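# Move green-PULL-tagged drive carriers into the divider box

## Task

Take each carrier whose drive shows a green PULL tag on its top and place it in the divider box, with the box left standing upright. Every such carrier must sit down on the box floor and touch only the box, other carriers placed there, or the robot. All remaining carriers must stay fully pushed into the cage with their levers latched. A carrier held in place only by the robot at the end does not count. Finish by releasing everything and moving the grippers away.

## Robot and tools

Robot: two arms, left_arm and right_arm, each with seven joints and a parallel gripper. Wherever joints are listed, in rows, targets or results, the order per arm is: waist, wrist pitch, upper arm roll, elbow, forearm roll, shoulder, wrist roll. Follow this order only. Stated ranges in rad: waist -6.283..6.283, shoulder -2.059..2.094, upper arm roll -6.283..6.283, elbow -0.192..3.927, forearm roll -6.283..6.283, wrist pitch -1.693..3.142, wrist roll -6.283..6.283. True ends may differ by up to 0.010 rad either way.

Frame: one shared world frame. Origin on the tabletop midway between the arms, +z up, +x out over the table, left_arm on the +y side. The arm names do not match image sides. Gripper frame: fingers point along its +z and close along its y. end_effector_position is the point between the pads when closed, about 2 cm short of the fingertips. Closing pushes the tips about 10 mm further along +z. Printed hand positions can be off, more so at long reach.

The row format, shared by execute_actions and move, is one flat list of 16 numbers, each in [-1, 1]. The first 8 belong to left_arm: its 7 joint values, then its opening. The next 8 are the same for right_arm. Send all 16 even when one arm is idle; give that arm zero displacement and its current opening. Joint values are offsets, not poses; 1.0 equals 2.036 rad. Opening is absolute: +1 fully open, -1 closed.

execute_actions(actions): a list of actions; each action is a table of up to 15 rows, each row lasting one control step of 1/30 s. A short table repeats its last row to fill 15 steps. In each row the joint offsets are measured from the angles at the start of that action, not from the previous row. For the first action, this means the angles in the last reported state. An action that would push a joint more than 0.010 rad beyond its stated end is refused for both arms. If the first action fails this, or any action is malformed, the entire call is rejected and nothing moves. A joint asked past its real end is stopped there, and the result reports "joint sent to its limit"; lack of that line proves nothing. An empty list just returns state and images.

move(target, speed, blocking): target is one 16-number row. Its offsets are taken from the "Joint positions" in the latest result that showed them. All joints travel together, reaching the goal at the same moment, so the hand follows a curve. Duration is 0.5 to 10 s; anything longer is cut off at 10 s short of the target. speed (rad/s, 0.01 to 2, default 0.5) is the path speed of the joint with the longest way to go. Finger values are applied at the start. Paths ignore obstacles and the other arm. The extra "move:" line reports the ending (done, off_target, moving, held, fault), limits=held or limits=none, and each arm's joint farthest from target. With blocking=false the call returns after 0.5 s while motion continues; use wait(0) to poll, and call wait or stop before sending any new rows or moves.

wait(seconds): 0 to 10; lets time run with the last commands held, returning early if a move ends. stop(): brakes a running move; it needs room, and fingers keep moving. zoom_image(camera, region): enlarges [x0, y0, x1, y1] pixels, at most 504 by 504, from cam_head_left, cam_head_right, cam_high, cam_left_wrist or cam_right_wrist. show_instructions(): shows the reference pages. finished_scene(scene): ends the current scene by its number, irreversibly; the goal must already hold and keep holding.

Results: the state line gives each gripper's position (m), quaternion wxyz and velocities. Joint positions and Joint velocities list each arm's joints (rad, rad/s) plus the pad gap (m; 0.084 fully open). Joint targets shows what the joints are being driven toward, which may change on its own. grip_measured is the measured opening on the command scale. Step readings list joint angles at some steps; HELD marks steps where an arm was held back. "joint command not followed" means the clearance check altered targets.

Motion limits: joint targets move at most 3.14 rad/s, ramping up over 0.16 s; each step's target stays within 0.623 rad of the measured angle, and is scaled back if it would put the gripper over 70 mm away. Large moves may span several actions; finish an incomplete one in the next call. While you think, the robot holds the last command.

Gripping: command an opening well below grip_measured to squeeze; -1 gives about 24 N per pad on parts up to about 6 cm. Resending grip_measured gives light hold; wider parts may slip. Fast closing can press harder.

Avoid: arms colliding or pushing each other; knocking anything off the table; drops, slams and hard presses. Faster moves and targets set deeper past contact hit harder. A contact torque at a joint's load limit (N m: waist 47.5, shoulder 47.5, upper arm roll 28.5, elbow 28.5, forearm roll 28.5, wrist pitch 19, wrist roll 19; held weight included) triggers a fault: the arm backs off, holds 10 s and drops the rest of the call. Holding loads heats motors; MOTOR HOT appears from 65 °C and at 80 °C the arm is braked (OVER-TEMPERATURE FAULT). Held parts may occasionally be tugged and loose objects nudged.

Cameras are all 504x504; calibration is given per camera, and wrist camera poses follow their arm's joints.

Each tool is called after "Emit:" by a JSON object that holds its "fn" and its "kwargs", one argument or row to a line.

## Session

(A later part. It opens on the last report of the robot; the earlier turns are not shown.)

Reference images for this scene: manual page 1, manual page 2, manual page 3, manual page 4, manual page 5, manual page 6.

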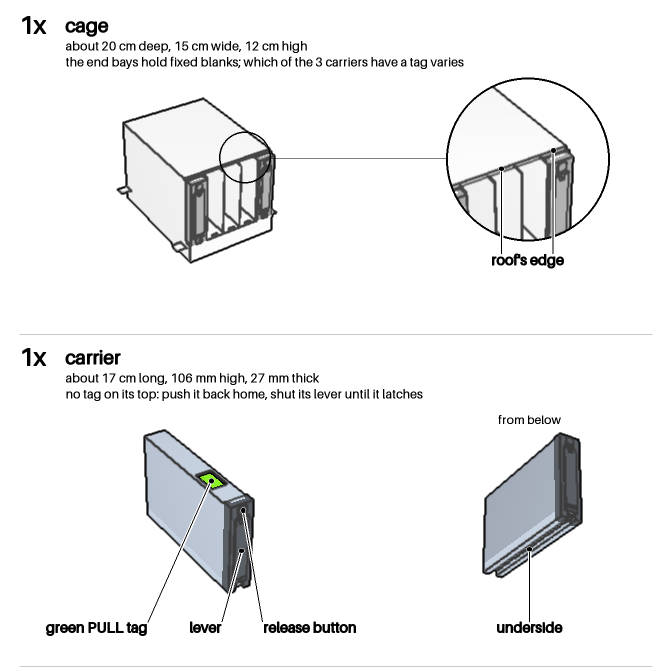

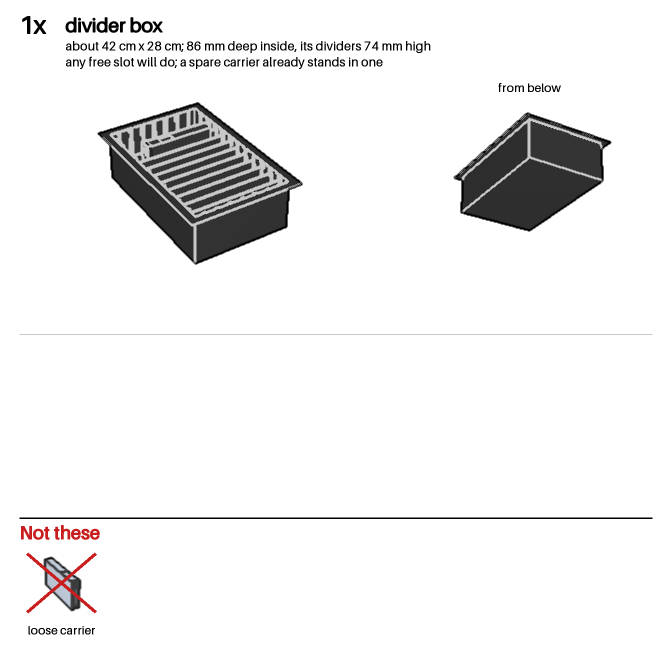

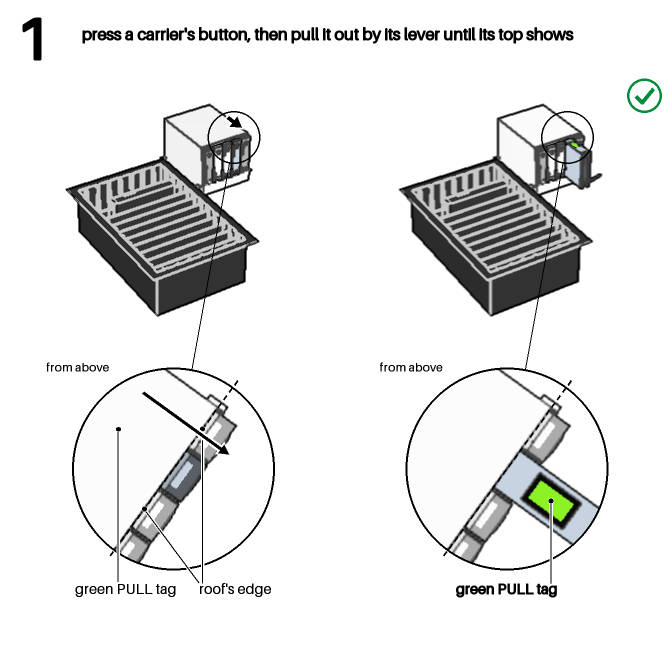

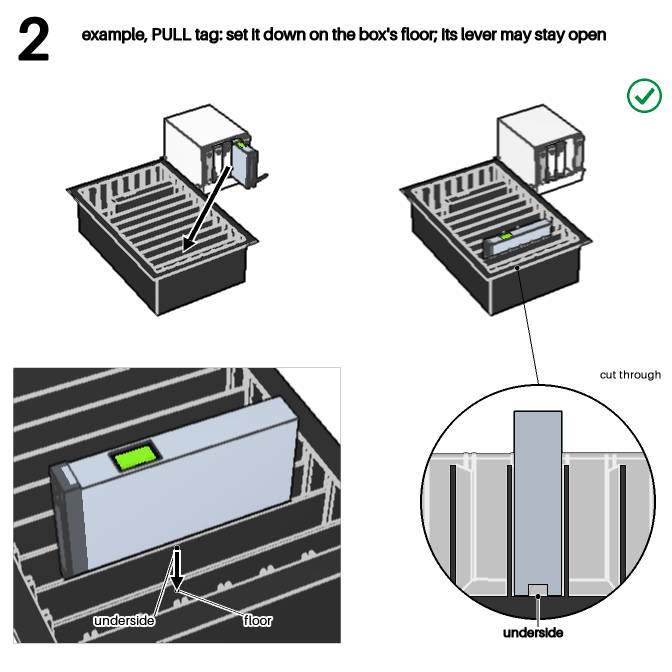

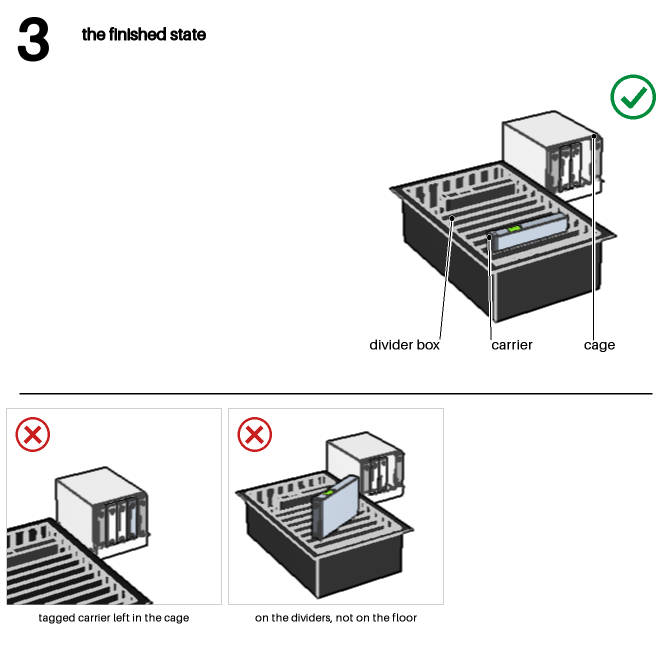

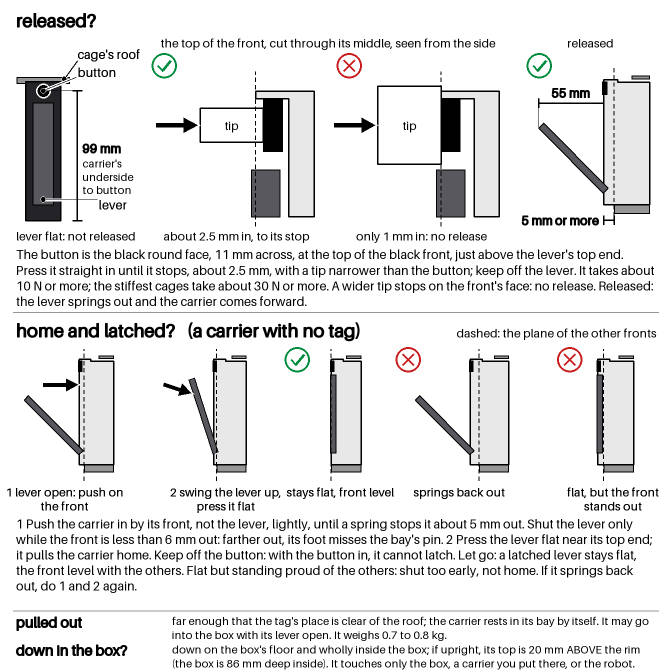

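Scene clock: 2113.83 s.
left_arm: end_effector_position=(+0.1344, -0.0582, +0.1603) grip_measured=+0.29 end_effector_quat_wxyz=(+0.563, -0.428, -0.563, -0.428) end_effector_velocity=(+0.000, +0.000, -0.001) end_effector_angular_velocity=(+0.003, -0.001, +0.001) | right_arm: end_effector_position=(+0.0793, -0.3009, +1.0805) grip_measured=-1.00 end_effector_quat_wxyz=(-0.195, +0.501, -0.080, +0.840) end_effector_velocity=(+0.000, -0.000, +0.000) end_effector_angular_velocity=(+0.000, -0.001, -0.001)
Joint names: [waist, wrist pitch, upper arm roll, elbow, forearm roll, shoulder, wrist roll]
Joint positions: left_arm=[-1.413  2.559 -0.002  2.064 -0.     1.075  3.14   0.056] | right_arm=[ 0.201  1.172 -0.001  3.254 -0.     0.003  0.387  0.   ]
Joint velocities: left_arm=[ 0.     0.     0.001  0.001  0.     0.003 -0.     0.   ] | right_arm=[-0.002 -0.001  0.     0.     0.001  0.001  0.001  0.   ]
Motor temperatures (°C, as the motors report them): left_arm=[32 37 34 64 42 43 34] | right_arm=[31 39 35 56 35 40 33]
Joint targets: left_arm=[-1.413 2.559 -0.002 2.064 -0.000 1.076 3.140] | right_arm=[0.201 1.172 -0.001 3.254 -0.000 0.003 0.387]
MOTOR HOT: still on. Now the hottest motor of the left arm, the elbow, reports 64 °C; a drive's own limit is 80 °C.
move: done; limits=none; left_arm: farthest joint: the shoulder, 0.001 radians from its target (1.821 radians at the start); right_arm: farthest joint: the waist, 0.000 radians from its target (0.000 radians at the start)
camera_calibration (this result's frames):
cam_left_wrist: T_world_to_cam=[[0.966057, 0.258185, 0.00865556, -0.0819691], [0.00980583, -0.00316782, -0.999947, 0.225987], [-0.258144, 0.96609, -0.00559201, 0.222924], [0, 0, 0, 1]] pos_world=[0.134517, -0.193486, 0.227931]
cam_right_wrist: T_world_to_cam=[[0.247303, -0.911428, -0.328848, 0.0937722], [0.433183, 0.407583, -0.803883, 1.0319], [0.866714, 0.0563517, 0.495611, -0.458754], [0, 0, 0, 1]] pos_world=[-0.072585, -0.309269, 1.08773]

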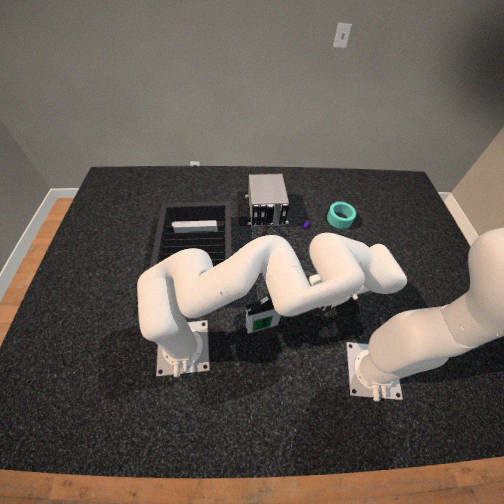

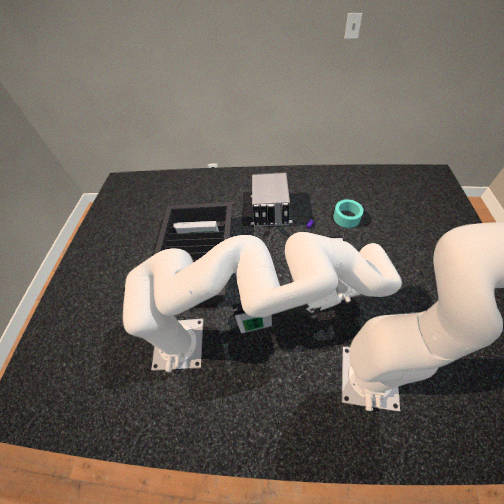

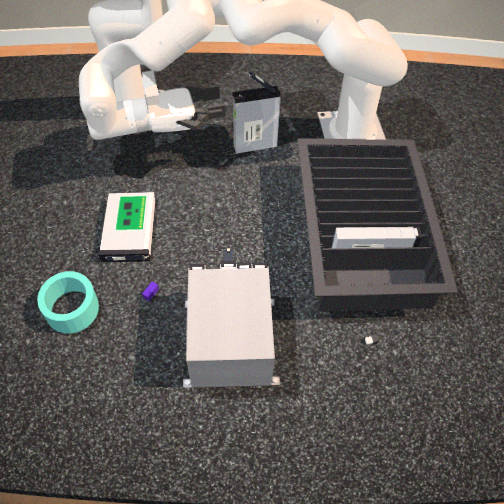

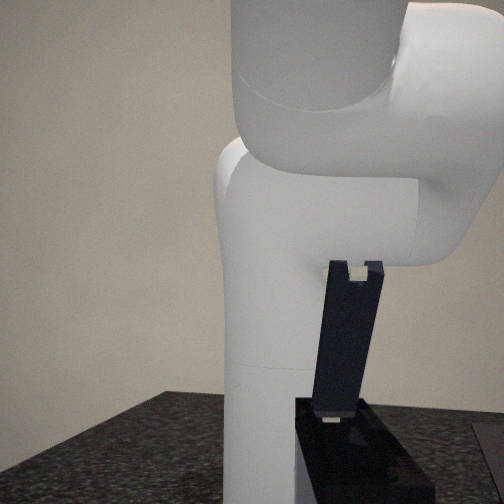

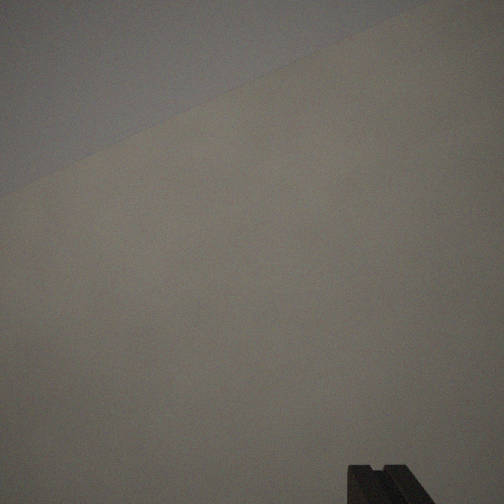

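Emit:
{"fn": "move", "kwargs": {
  "target": [0,-0.1802,0,-0.1279,0,-0.0803,0,0.3,0,0,0,0,0,0,0,-1],
  "speed": 0.25
}}

Emit:
{"fn": "move", "kwargs": {
  "target": [0,-0.1235,0,-0.2241,0,-0.1006,0,0.3,0,0,0,0,0,0,0,-1],
  "speed": 0.15
}}

Scene clock: 2132.07 s.
left_arm: end_effector_position=(+0.1334, -0.0553, +0.1096) grip_measured=+0.29 end_effector_quat_wxyz=(-0.482, +0.482, +0.633, +0.366) end_effector_velocity=(-0.000, -0.000, -0.000) end_effector_angular_velocity=(-0.001, +0.000, -0.000) | right_arm: end_effector_position=(+0.0793, -0.3009, +1.0805) grip_measured=-1.00 end_effector_quat_wxyz=(-0.195, +0.501, -0.080, +0.840) end_effector_velocity=(-0.000, -0.000, +0.000) end_effector_angular_velocity=(+0.001, -0.000, -0.001)
Joint names: [waist, wrist pitch, upper arm roll, elbow, forearm roll, shoulder, wrist roll]
Joint positions: left_arm=[-1.413  2.192 -0.002  1.804 -0.     0.912  3.14   0.056] | right_arm=[ 0.201  1.172 -0.001  3.254 -0.     0.003  0.387  0.   ]
Joint velocities: left_arm=[ 0.    -0.002 -0.001 -0.002  0.    -0.001 -0.    -0.   ] | right_arm=[-0.001 -0.    -0.    -0.     0.    -0.     0.001  0.   ]
Motor temperatures (°C, as the motors report them): left_arm=[32 37 34 60 42 45 34] | right_arm=[31 39 35 56 35 40 33]
Joint targets: left_arm=[-1.413 2.192 -0.002 1.803 -0.000 0.912 3.140] | right_arm=[0.201 1.172 -0.001 3.254 -0.000 0.003 0.387]
MOTOR HOT: cleared. Now the hottest motor of the left arm, the elbow, reports 60 °C.
move: done; limits=none; left_arm: farthest joint: the shoulder, 0.001 radians from its target (0.164 radians at the start); right_arm: farthest joint: the waist, 0.000 radians from its target (0.000 radians at the start)
camera_calibration (this result's frames):
cam_left_wrist: T_world_to_cam=[[0.965311, 0.260876, 0.0108746, -0.0813749], [0.0810268, -0.259709, -0.962282, 0.147452], [-0.248212, 0.929782, -0.271837, 0.245449], [0, 0, 0, 1]] pos_world=[0.127528, -0.168691, 0.209498]
cam_right_wrist: T_world_to_cam=[[0.247303, -0.911428, -0.328848, 0.0937721], [0.433183, 0.407583, -0.803883, 1.0319], [0.866714, 0.0563515, 0.495612, -0.458754], [0, 0, 0, 1]] pos_world=[-0.0725852, -0.309269, 1.08773]

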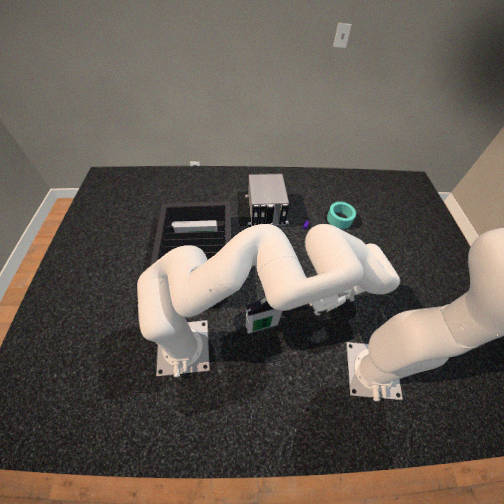

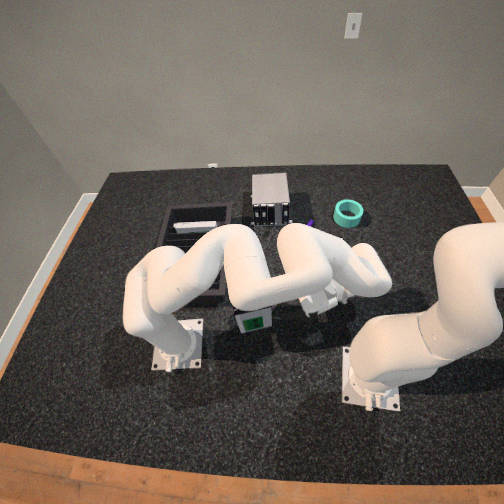

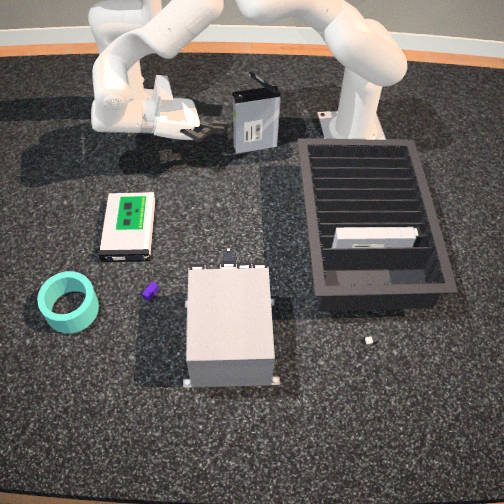

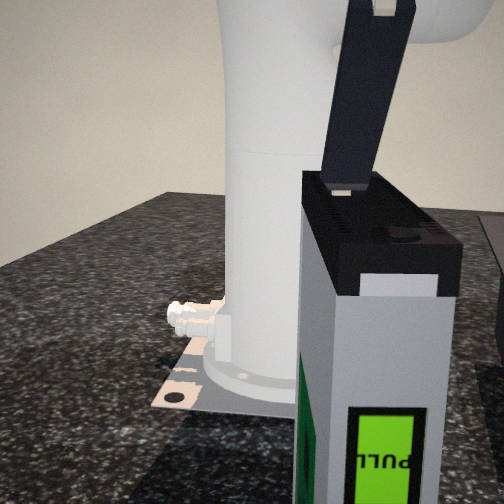

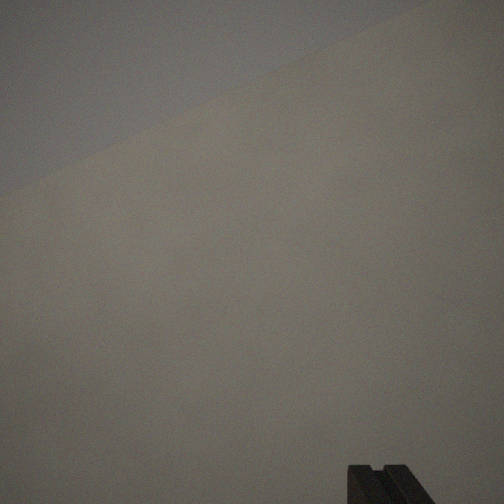

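Scene clock: 2135.57 s.
left_arm: end_effector_position=(+0.1115, +0.0236, +0.0868) grip_measured=+0.29 end_effector_quat_wxyz=(-0.482, +0.482, +0.633, +0.367) end_effector_velocity=(+0.000, +0.001, -0.000) end_effector_angular_velocity=(+0.001, -0.000, +0.001) | right_arm: end_effector_position=(+0.0793, -0.3009, +1.0805) grip_measured=-1.00 end_effector_quat_wxyz=(-0.195, +0.501, -0.080, +0.840) end_effector_velocity=(-0.000, -0.000, -0.000) end_effector_angular_velocity=(+0.001, +0.000, -0.001)
Joint names: [waist, wrist pitch, upper arm roll, elbow, forearm roll, shoulder, wrist roll]
Joint positions: left_arm=[-1.413  1.941 -0.002  1.348 -0.     0.707  3.14   0.056] | right_arm=[ 0.201  1.172 -0.001  3.254 -0.     0.003  0.387  0.   ]
Joint velocities: left_arm=[-0.    -0.001  0.001 -0.003  0.    -0.001  0.    -0.   ] | right_arm=[-0.001  0.001 -0.     0.    -0.     0.     0.001  0.   ]
Motor temperatures (°C, as the motors report them): left_arm=[32 37 34 59 42 45 34] | right_arm=[31 39 35 56 35 40 33]
Joint targets: left_arm=[-1.413 1.941 -0.002 1.347 -0.000 0.707 3.140] | right_arm=[0.201 1.172 -0.001 3.254 -0.000 0.003 0.387]
move: done; limits=none; left_arm: farthest joint: the waist, 0.000 radians from its target (0.000 radians at the start); right_arm: farthest joint: the waist, 0.000 radians from its target (0.000 radians at the start)
camera_calibration (this result's frames):
cam_left_wrist: T_world_to_cam=[[0.965368, 0.260655, 0.0110997, -0.0805953], [0.0812007, -0.25976, -0.962253, 0.147808], [-0.247933, 0.92983, -0.27193, 0.160443], [0, 0, 0, 1]] pos_world=[0.105581, -0.089783, 0.186752]
cam_right_wrist: T_world_to_cam=[[0.247303, -0.911428, -0.328848, 0.093772], [0.433183, 0.407583, -0.803883, 1.0319], [0.866714, 0.0563515, 0.495612, -0.458754], [0, 0, 0, 1]] pos_world=[-0.0725853, -0.309269, 1.08773]

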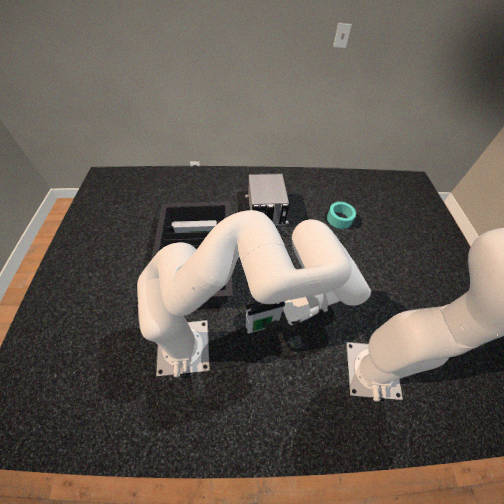

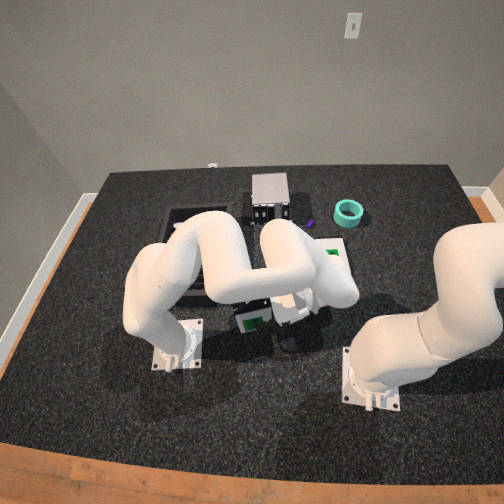

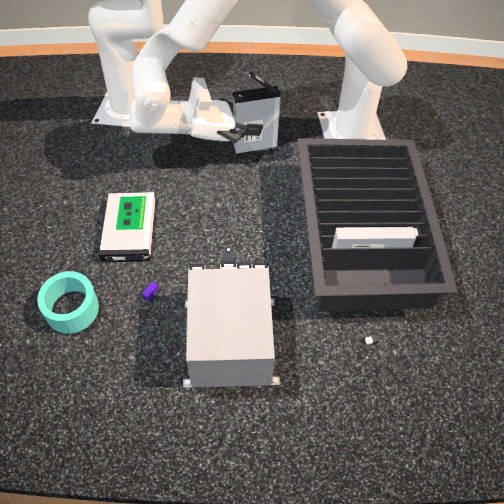

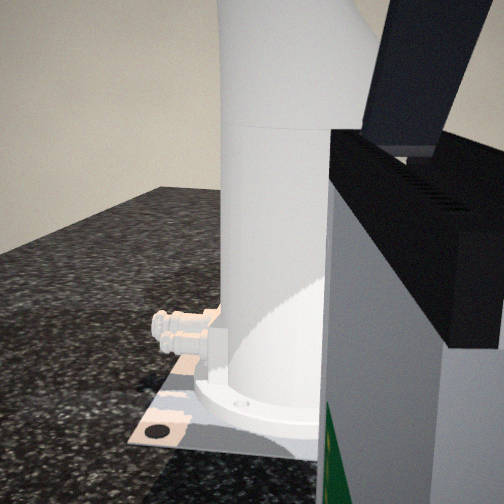

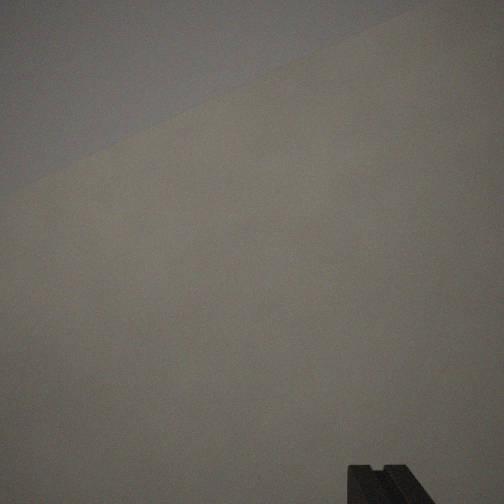

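Emit:
{"fn": "execute_actions", "kwargs": {
  "actions": [
    [[0,0.08,0,0.09,0,0.077,0,0.3,0,0,0,0,0,0,0,-1]],
    [[0,0.08,0,0.09,0,0.077,0,0.3,0,0,0,0,0,0,0,-1]],
    [[0,0,0,0,0,0,0,0.3,0,0,0,0,0,0,0,-1]],
    [[0,0,0,0,0,0,0,-0.3,0,0,0,0,0,0,0,-1]],
    [[0,0,0,0,0,0,0,-1,0,0,0,0,0,0,0,-1]]
  ]
}}

Scene clock: 2226.30 s.
left_arm: end_effector_position=(+0.1193, -0.0043, +0.0866) grip_measured=-0.40 end_effector_quat_wxyz=(+0.562, -0.429, -0.564, -0.427) end_effector_velocity=(+0.000, +0.000, +0.000) end_effector_angular_velocity=(+0.001, -0.001, +0.001) | right_arm: end_effector_position=(+0.0793, -0.3009, +1.0805) grip_measured=-1.00 end_effector_quat_wxyz=(-0.195, +0.501, -0.080, +0.840) end_effector_velocity=(+0.000, +0.000, -0.000) end_effector_angular_velocity=(+0.001, +0.000, +0.001)
Joint names: [waist, wrist pitch, upper arm roll, elbow, forearm roll, shoulder, wrist roll]
Joint positions: left_arm=[-1.413  2.261 -0.002  1.708  0.     1.014  3.14   0.027] | right_arm=[ 0.201  1.172 -0.001  3.254 -0.     0.003  0.387  0.   ]
Joint velocities: left_arm=[ 0.     0.001  0.001  0.001 -0.     0.    -0.     0.   ] | right_arm=[-0.001 -0.     0.    -0.     0.001  0.     0.001  0.   ]
Motor temperatures (°C, as the motors report them): left_arm=[32 37 34 55 42 46 34] | right_arm=[31 38 35 55 35 39 33]
Joint targets: left_arm=[-1.413 2.261 -0.002 1.708 -0.000 1.014 3.140] | right_arm=[0.201 1.172 -0.001 3.254 -0.000 0.003 0.387]
Step readings (joint positions; steps 1 to 15: 1st action; 16 to 30: 2nd action; 31 to 45: 3rd action; 46 to 60: 4th action; 61 to 75: 5th action):
0: left_arm=[-1.413 1.941 -0.002 1.347 -0.000 0.707 3.140] | right_arm=[0.201 1.172 -0.001 3.254 -0.000 0.003 0.387]
1: left_arm=[-1.413 1.941 -0.002 1.347 -0.000 0.707 3.140] | right_arm=[0.201 1.172 -0.001 3.254 -0.000 0.003 0.387]
2: left_arm=[-1.413 1.944 -0.002 1.350 0.000 0.709 3.140] | right_arm=[0.201 1.172 -0.001 3.254 -0.000 0.003 0.387]
4: left_arm=[-1.413 1.978 -0.002 1.387 0.000 0.738 3.140] | right_arm=[0.201 1.172 -0.001 3.254 -0.000 0.003 0.387]
8: left_arm=[-1.413 2.070 -0.001 1.494 -0.000 0.836 3.140] | right_arm=[0.201 1.172 -0.001 3.254 -0.000 0.003 0.387]
15: left_arm=[-1.413 2.101 -0.002 1.528 -0.000 0.861 3.140] | right_arm=[0.201 1.172 -0.001 3.254 -0.000 0.003 0.387]
16: left_arm=[-1.413 2.102 -0.002 1.529 -0.000 0.862 3.140] | right_arm=[0.201 1.172 -0.001 3.254 -0.000 0.003 0.387]
17: left_arm=[-1.413 2.106 -0.002 1.532 0.000 0.864 3.140] | right_arm=[0.201 1.172 -0.001 3.254 -0.000 0.003 0.387]
19: left_arm=[-1.413 2.140 -0.002 1.570 0.000 0.894 3.140] | right_arm=[0.201 1.172 -0.001 3.254 -0.000 0.003 0.387]
23: left_arm=[-1.413 2.231 -0.001 1.674 -0.000 0.990 3.140] | right_arm=[0.201 1.172 -0.001 3.254 -0.000 0.003 0.387]
30: left_arm=[-1.413 2.261 -0.002 1.708 -0.000 1.014 3.140] | right_arm=[0.201 1.172 -0.001 3.254 -0.000 0.003 0.387]
31: left_arm=[-1.413 2.262 -0.002 1.709 -0.000 1.015 3.140] | right_arm=[0.201 1.172 -0.001 3.254 -0.000 0.003 0.387]
32: left_arm=[-1.413 2.262 -0.002 1.709 -0.000 1.015 3.140] | right_arm=[0.201 1.172 -0.001 3.254 -0.000 0.003 0.387]
34: left_arm=[-1.413 2.262 -0.002 1.708 -0.000 1.015 3.140] | right_arm=[0.201 1.172 -0.001 3.254 -0.000 0.003 0.387]
38: left_arm=[-1.413 2.261 -0.002 1.708 -0.000 1.014 3.140] | right_arm=[0.201 1.172 -0.001 3.254 -0.000 0.003 0.387]
45: left_arm=[-1.413 2.261 -0.002 1.708 -0.000 1.014 3.140] | right_arm=[0.201 1.172 -0.001 3.254 -0.000 0.003 0.387]
46: left_arm=[-1.413 2.261 -0.002 1.708 -0.000 1.014 3.140] | right_arm=[0.201 1.172 -0.001 3.254 -0.000 0.003 0.387]
47: left_arm=[-1.413 2.261 -0.002 1.708 -0.000 1.014 3.140] | right_arm=[0.201 1.172 -0.001 3.254 -0.000 0.003 0.387]
49: left_arm=[-1.413 2.261 -0.002 1.708 -0.000 1.014 3.140] | right_arm=[0.201 1.172 -0.001 3.254 -0.000 0.003 0.387]
53: left_arm=[-1.413 2.261 -0.002 1.708 -0.000 1.014 3.140] | right_arm=[0.201 1.172 -0.001 3.254 -0.000 0.003 0.387]
60: left_arm=[-1.413 2.261 -0.002 1.708 -0.000 1.014 3.140] | right_arm=[0.201 1.172 -0.001 3.254 -0.000 0.003 0.387]
61: left_arm=[-1.413 2.261 -0.002 1.708 -0.000 1.014 3.140] | right_arm=[0.201 1.172 -0.001 3.254 -0.000 0.003 0.387]
62: left_arm=[-1.413 2.261 -0.002 1.708 0.000 1.014 3.140] | right_arm=[0.201 1.172 -0.001 3.254 -0.000 0.003 0.387]
64: left_arm=[-1.413 2.261 -0.002 1.708 0.000 1.014 3.140] | right_arm=[0.201 1.172 -0.001 3.254 -0.000 0.003 0.387]
68: left_arm=[-1.413 2.261 -0.002 1.708 0.000 1.014 3.140] | right_arm=[0.201 1.172 -0.001 3.254 -0.000 0.003 0.387]
75: Joint positions above
camera_calibration (this result's frames):
cam_left_wrist: T_world_to_cam=[[0.966083, 0.258081, 0.00880935, -0.0807371], [0.0108534, -0.00649657, -0.99992, 0.152391], [-0.258004, 0.966101, -0.00907729, 0.166844], [0, 0, 0, 1]] pos_world=[0.119391, -0.139362, 0.154604]
cam_right_wrist: T_world_to_cam=[[0.247303, -0.911428, -0.328848, 0.093772], [0.433184, 0.407583, -0.803883, 1.0319], [0.866714, 0.0563516, 0.495612, -0.458754], [0, 0, 0, 1]] pos_world=[-0.0725856, -0.309269, 1.08773]

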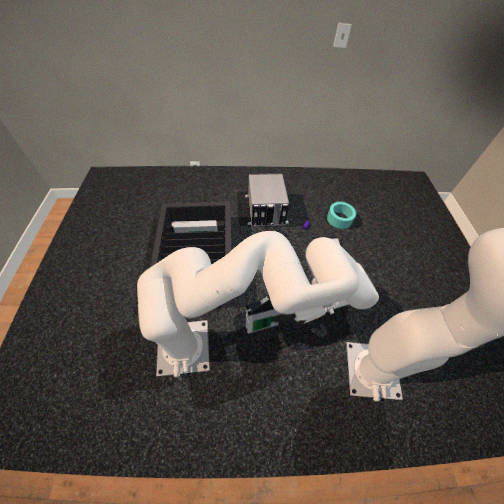

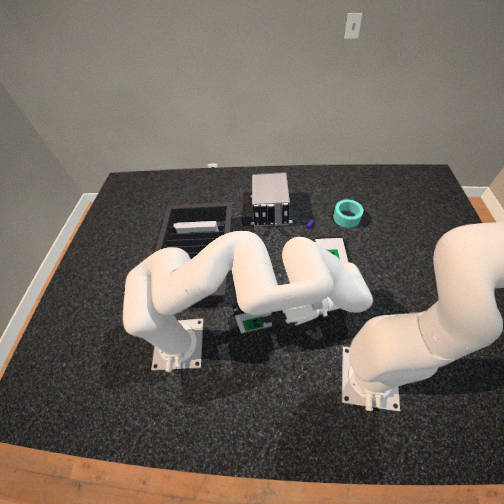

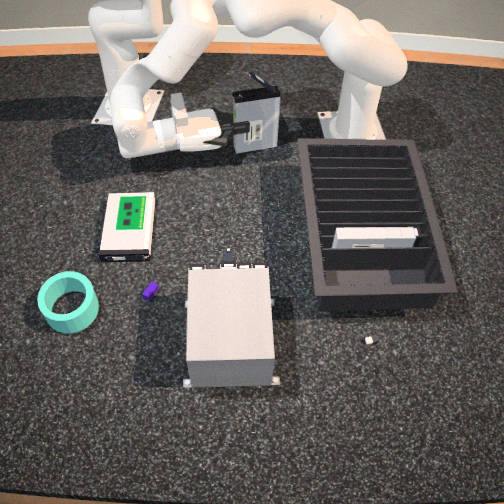

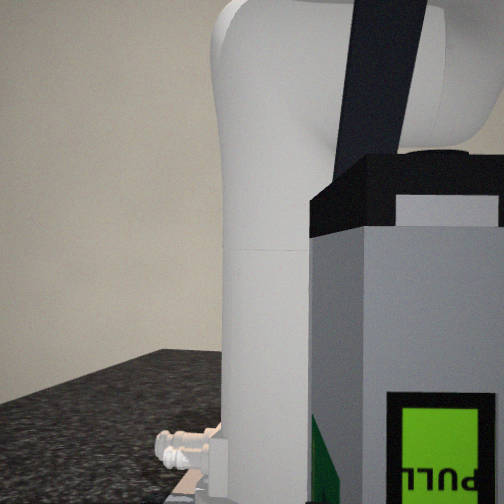

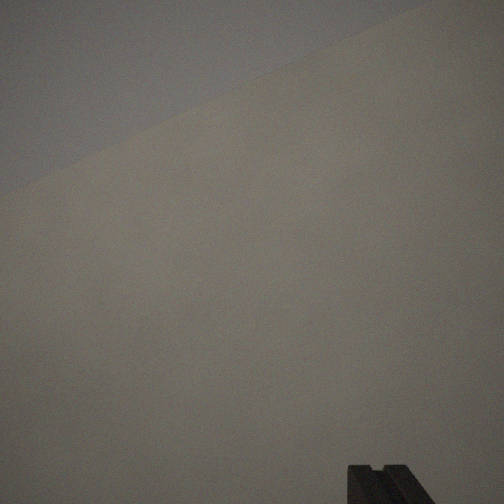

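Emit:
{"fn": "move", "kwargs": {
  "target": [0,-0.5157,0,-0.4888,0,-0.7427,0,-1,0,0,0,0,0,0,0,-1],
  "speed": 0.3
}}

Scene clock: 2244.27 s.
left_arm: end_effector_position=(+0.1264, -0.0293, +0.2498) grip_measured=-0.40 end_effector_quat_wxyz=(-0.000, +0.605, +0.796, +0.001) end_effector_velocity=(+0.000, +0.000, +0.001) end_effector_angular_velocity=(-0.003, -0.000, +0.002) | right_arm: end_effector_position=(+0.0793, -0.3009, +1.0805) grip_measured=-1.00 end_effector_quat_wxyz=(-0.195, +0.501, -0.080, +0.840) end_effector_velocity=(-0.000, -0.000, -0.000) end_effector_angular_velocity=(+0.000, +0.001, -0.000)
Joint names: [waist, wrist pitch, upper arm roll, elbow, forearm roll, shoulder, wrist roll]
Joint positions: left_arm=[-1.413  1.212 -0.002  0.713  0.    -0.497  3.14   0.027] | right_arm=[ 0.201  1.172 -0.001  3.254 -0.     0.003  0.387  0.   ]
Joint velocities: left_arm=[ 0.    -0.001  0.001 -0.001  0.    -0.004 -0.001  0.   ] | right_arm=[-0.001  0.001 -0.    -0.     0.    -0.     0.001  0.   ]
Motor temperatures (°C, as the motors report them): left_arm=[32 37 34 57 42 46 34] | right_arm=[31 38 35 55 35 39 33]
Joint targets: left_arm=[-1.413 1.211 -0.002 0.713 0.000 -0.498 3.140] | right_arm=[0.201 1.172 -0.001 3.254 -0.000 0.003 0.387]
move: done; limits=none; left_arm: farthest joint: the shoulder, 0.001 radians from its target (1.512 radians at the start); right_arm: farthest joint: the waist, 0.000 radians from its target (0.000 radians at the start)
camera_calibration (this result's frames):
cam_left_wrist: T_world_to_cam=[[0.961087, 0.276064, 0.00998487, -0.0816258], [0.276033, -0.961138, 0.00442425, 0.00296948], [0.0108182, -0.00149595, -0.99994, 0.379505], [0, 0, 0, 1]] pos_world=[0.0735242, 0.0259557, 0.380284]
cam_right_wrist: T_world_to_cam=[[0.247304, -0.911428, -0.328847, 0.0937718], [0.433184, 0.407583, -0.803883, 1.0319], [0.866714, 0.0563516, 0.495613, -0.458754], [0, 0, 0, 1]] pos_world=[-0.0725858, -0.309269, 1.08773]

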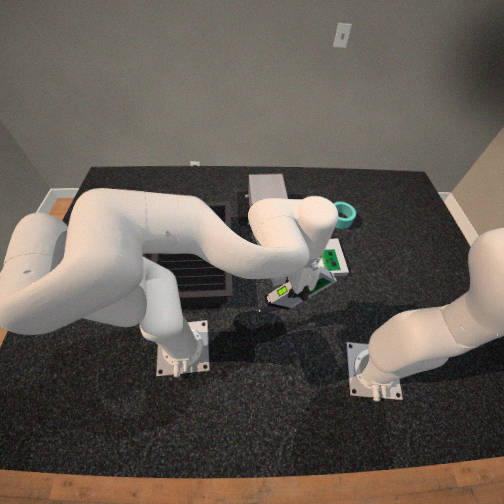

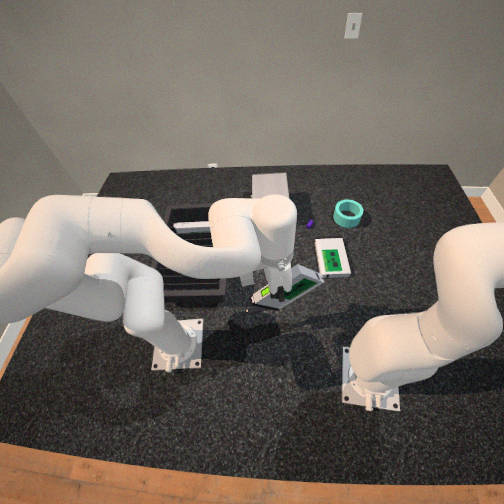

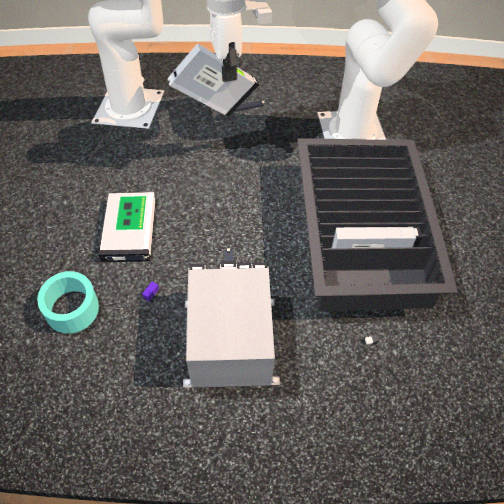

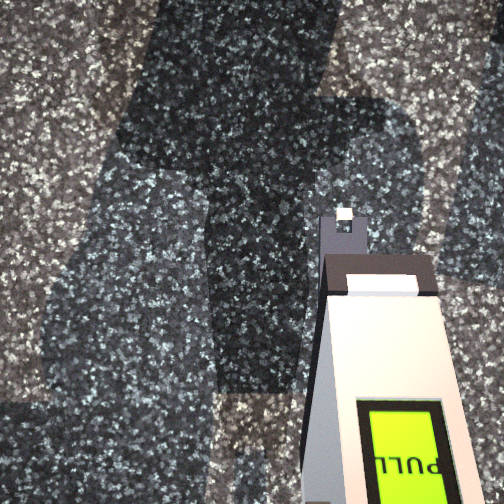

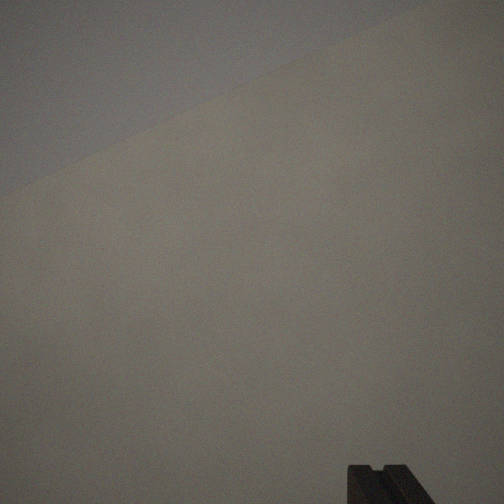

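Emit:
{"fn": "move", "kwargs": {
  "target": [0.5377,-0.0125,0,0.041,0,0.0525,-0.9155,-1,0.21,-0.0045,0,-0.7253,0,0.3003,0.0256,-1],
  "speed": 0.3
}}

Scene clock: 2278.07 s.
left_arm: end_effector_position=(+0.3907, +0.2148, +0.2502) grip_measured=-0.40 end_effector_quat_wxyz=(-0.001, +0.737, -0.676, +0.000) end_effector_velocity=(+0.000, +0.000, -0.000) end_effector_angular_velocity=(-0.000, -0.000, +0.003) | right_arm: end_effector_position=(+0.5139, -0.0073, +0.1602) grip_measured=-1.00 end_effector_quat_wxyz=(+0.000, +1.000, +0.029, +0.000) end_effector_velocity=(-0.001, +0.000, -0.002) end_effector_angular_velocity=(-0.003, +0.002, +0.001)
Joint names: [waist, wrist pitch, upper arm roll, elbow, forearm roll, shoulder, wrist roll]
Joint positions: left_arm=[-0.319  1.186 -0.002  0.797  0.    -0.39   1.277  0.026] | right_arm=[ 0.628  1.163 -0.001  1.777 -0.     0.614  0.439  0.   ]
Joint velocities: left_arm=[ 0.    -0.     0.001 -0.     0.    -0.    -0.002 -0.   ] | right_arm=[ 0.002 -0.     0.    -0.002 -0.002  0.002  0.001  0.   ]
Motor temperatures (°C, as the motors report them): left_arm=[32 37 34 67 42 44 34] | right_arm=[31 38 35 56 35 40 33]
Joint targets: left_arm=[-0.318 1.186 -0.002 0.797 0.000 -0.390 1.277] | right_arm=[0.628 1.163 -0.001 1.777 -0.000 0.614 0.439]
MOTOR HOT: a motor of the left arm reached 65 °C. Now the hottest motor of the left arm, the elbow, reports 67 °C. The temperature limit of the motors' drives, at which the controller stops that arm, is 80 °C. To cool a motor, set the load down, stop pushing, or move to a pose that needs little force.
move: done; limits=none; left_arm: farthest joint: the wrist roll, 0.001 radians from its target (1.864 radians at the start); right_arm: farthest joint: the waist, 0.001 radians from its target (0.428 radians at the start)
camera_calibration (this result's frames):
cam_left_wrist: T_world_to_cam=[[-0.995375, -0.0957402, 0.00795445, 0.441682], [-0.0956962, 0.995394, 0.00574193, -0.110712], [-0.00846754, 0.00495416, -0.999952, 0.38356], [0, 0, 0, 1]] pos_world=[0.432292, 0.150589, 0.380664]
cam_right_wrist: T_world_to_cam=[[0.0597885, -0.998211, 0.000402604, -0.00577532], [-0.998135, -0.0597889, -0.0123157, 0.589506], [0.0123178, 0.000334486, -0.999924, 0.282362], [0, 0, 0, 1]] pos_world=[0.585274, 0.0293865, 0.289603]

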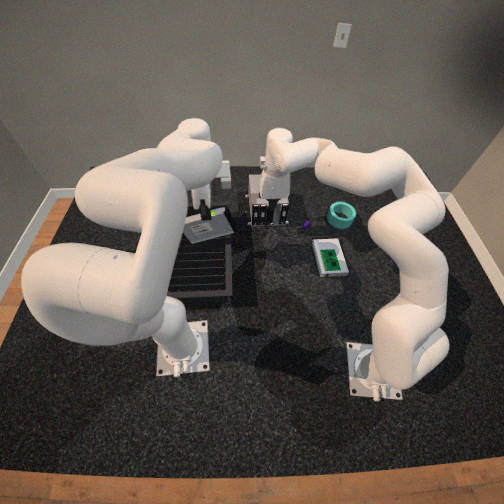

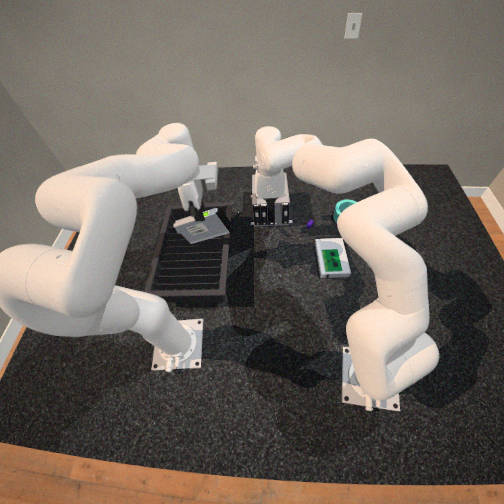

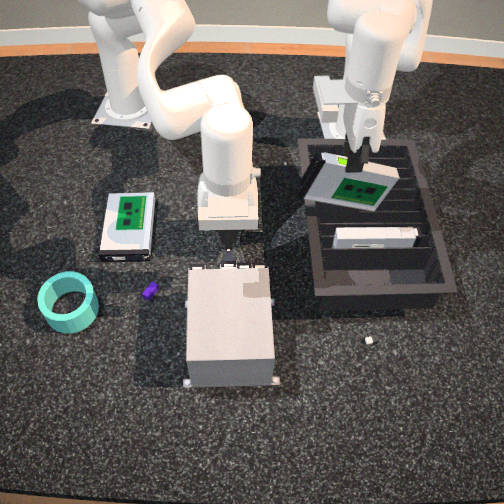

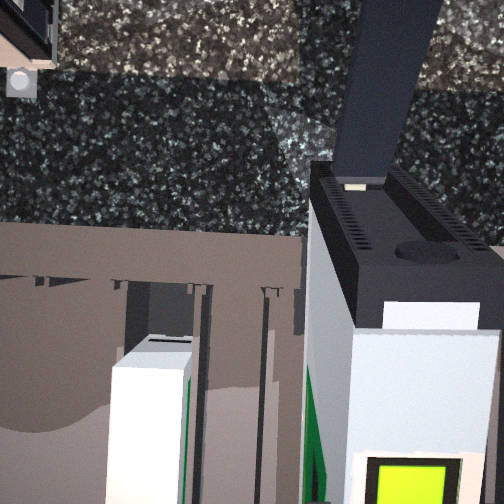

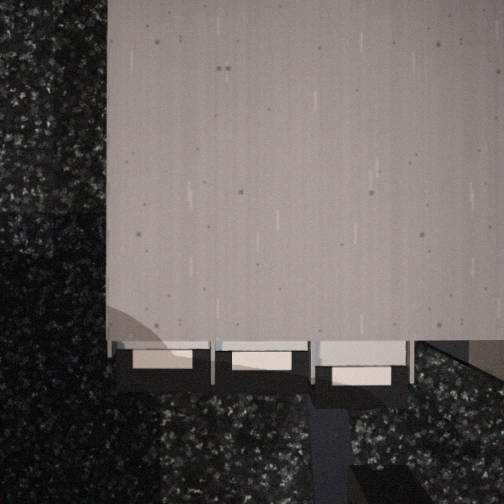

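Emit:
{"fn": "move", "kwargs": {
  "target": [0.076,-0.051,0,-0.045,0,0.0065,0.0752,-1,0,-0.0762,0,-0.0417,0,0.0345,0,-1],
  "speed": 0.12
}}

Scene clock: 2298.80 s.
left_arm: end_effector_position=(+0.3937, +0.2700, +0.2151) grip_measured=-0.40 end_effector_quat_wxyz=(-0.000, +0.738, -0.675, -0.000) end_effector_velocity=(+0.000, +0.001, -0.000) end_effector_angular_velocity=(-0.000, -0.001, +0.001) | right_arm: end_effector_position=(+0.5141, -0.0072, +0.0926) grip_measured=-1.00 end_effector_quat_wxyz=(+0.000, +1.000, +0.029, +0.001) end_effector_velocity=(-0.001, -0.001, -0.002) end_effector_angular_velocity=(-0.002, +0.002, +0.001)
Joint names: [waist, wrist pitch, upper arm roll, elbow, forearm roll, shoulder, wrist roll]
Joint positions: left_arm=[-0.164  1.082 -0.002  0.706  0.    -0.377  1.43   0.026] | right_arm=[ 0.628  1.008 -0.001  1.693 -0.     0.684  0.439  0.   ]
Joint velocities: left_arm=[ 0.002 -0.001  0.001 -0.     0.     0.     0.002  0.   ] | right_arm=[-0.001 -0.003  0.    -0.003 -0.002  0.002 -0.     0.   ]
Motor temperatures (°C, as the motors report them): left_arm=[32 37 34 68 42 43 34] | right_arm=[31 38 35 62 35 43 33]
Joint targets: left_arm=[-0.164 1.082 -0.002 0.705 0.000 -0.377 1.430] | right_arm=[0.628 1.008 -0.001 1.693 -0.000 0.684 0.439]
MOTOR HOT: still on. Now the hottest motor of the left arm, the elbow, reports 68 °C; a drive's own limit is 80 °C.
move: done; limits=none; left_arm: farthest joint: the waist, 0.000 radians from its target (0.154 radians at the start); right_arm: farthest joint: the elbow, 0.001 radians from its target (0.085 radians at the start)
camera_calibration (this result's frames):
cam_left_wrist: T_world_to_cam=[[-0.995233, -0.0971276, 0.00884899, 0.450387], [-0.0970764, 0.995259, 0.0060434, -0.164673], [-0.00939402, 0.00515556, -0.999943, 0.348526], [0, 0, 0, 1]] pos_world=[0.435528, 0.20584, 0.345516]
cam_right_wrist: T_world_to_cam=[[0.0598542, -0.998207, 0.000184235, -0.00569124], [-0.998125, -0.0598516, -0.0128537, 0.588905], [0.0128416, 0.000585456, -0.999917, 0.214545], [0, 0, 0, 1]] pos_world=[0.585386, 0.0294403, 0.222098]

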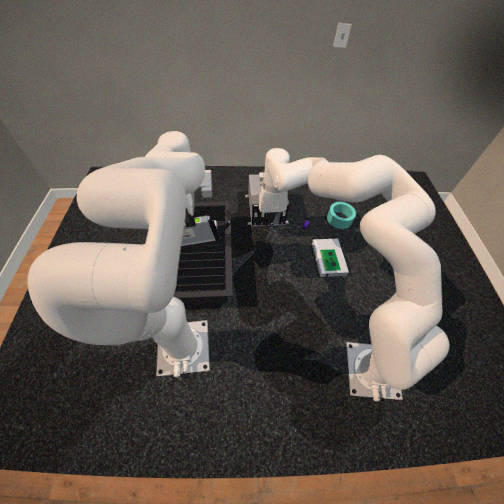

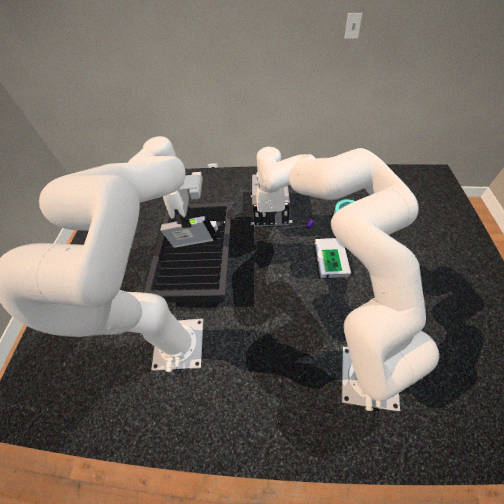

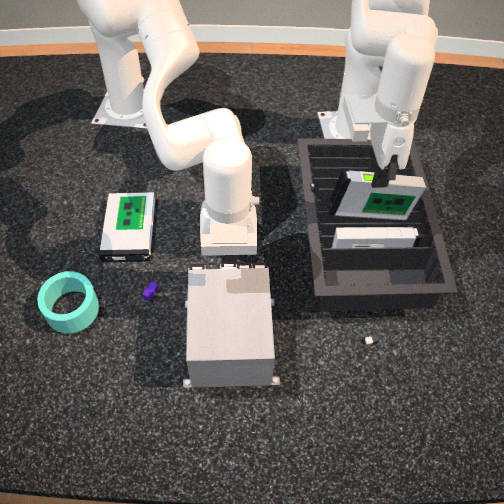

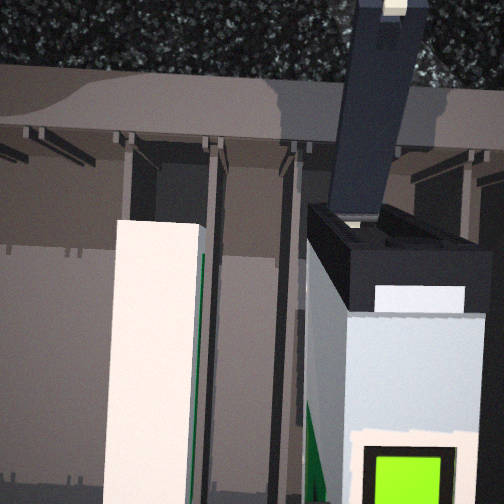

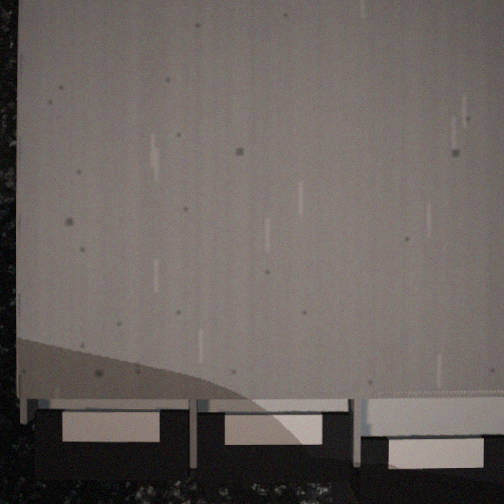

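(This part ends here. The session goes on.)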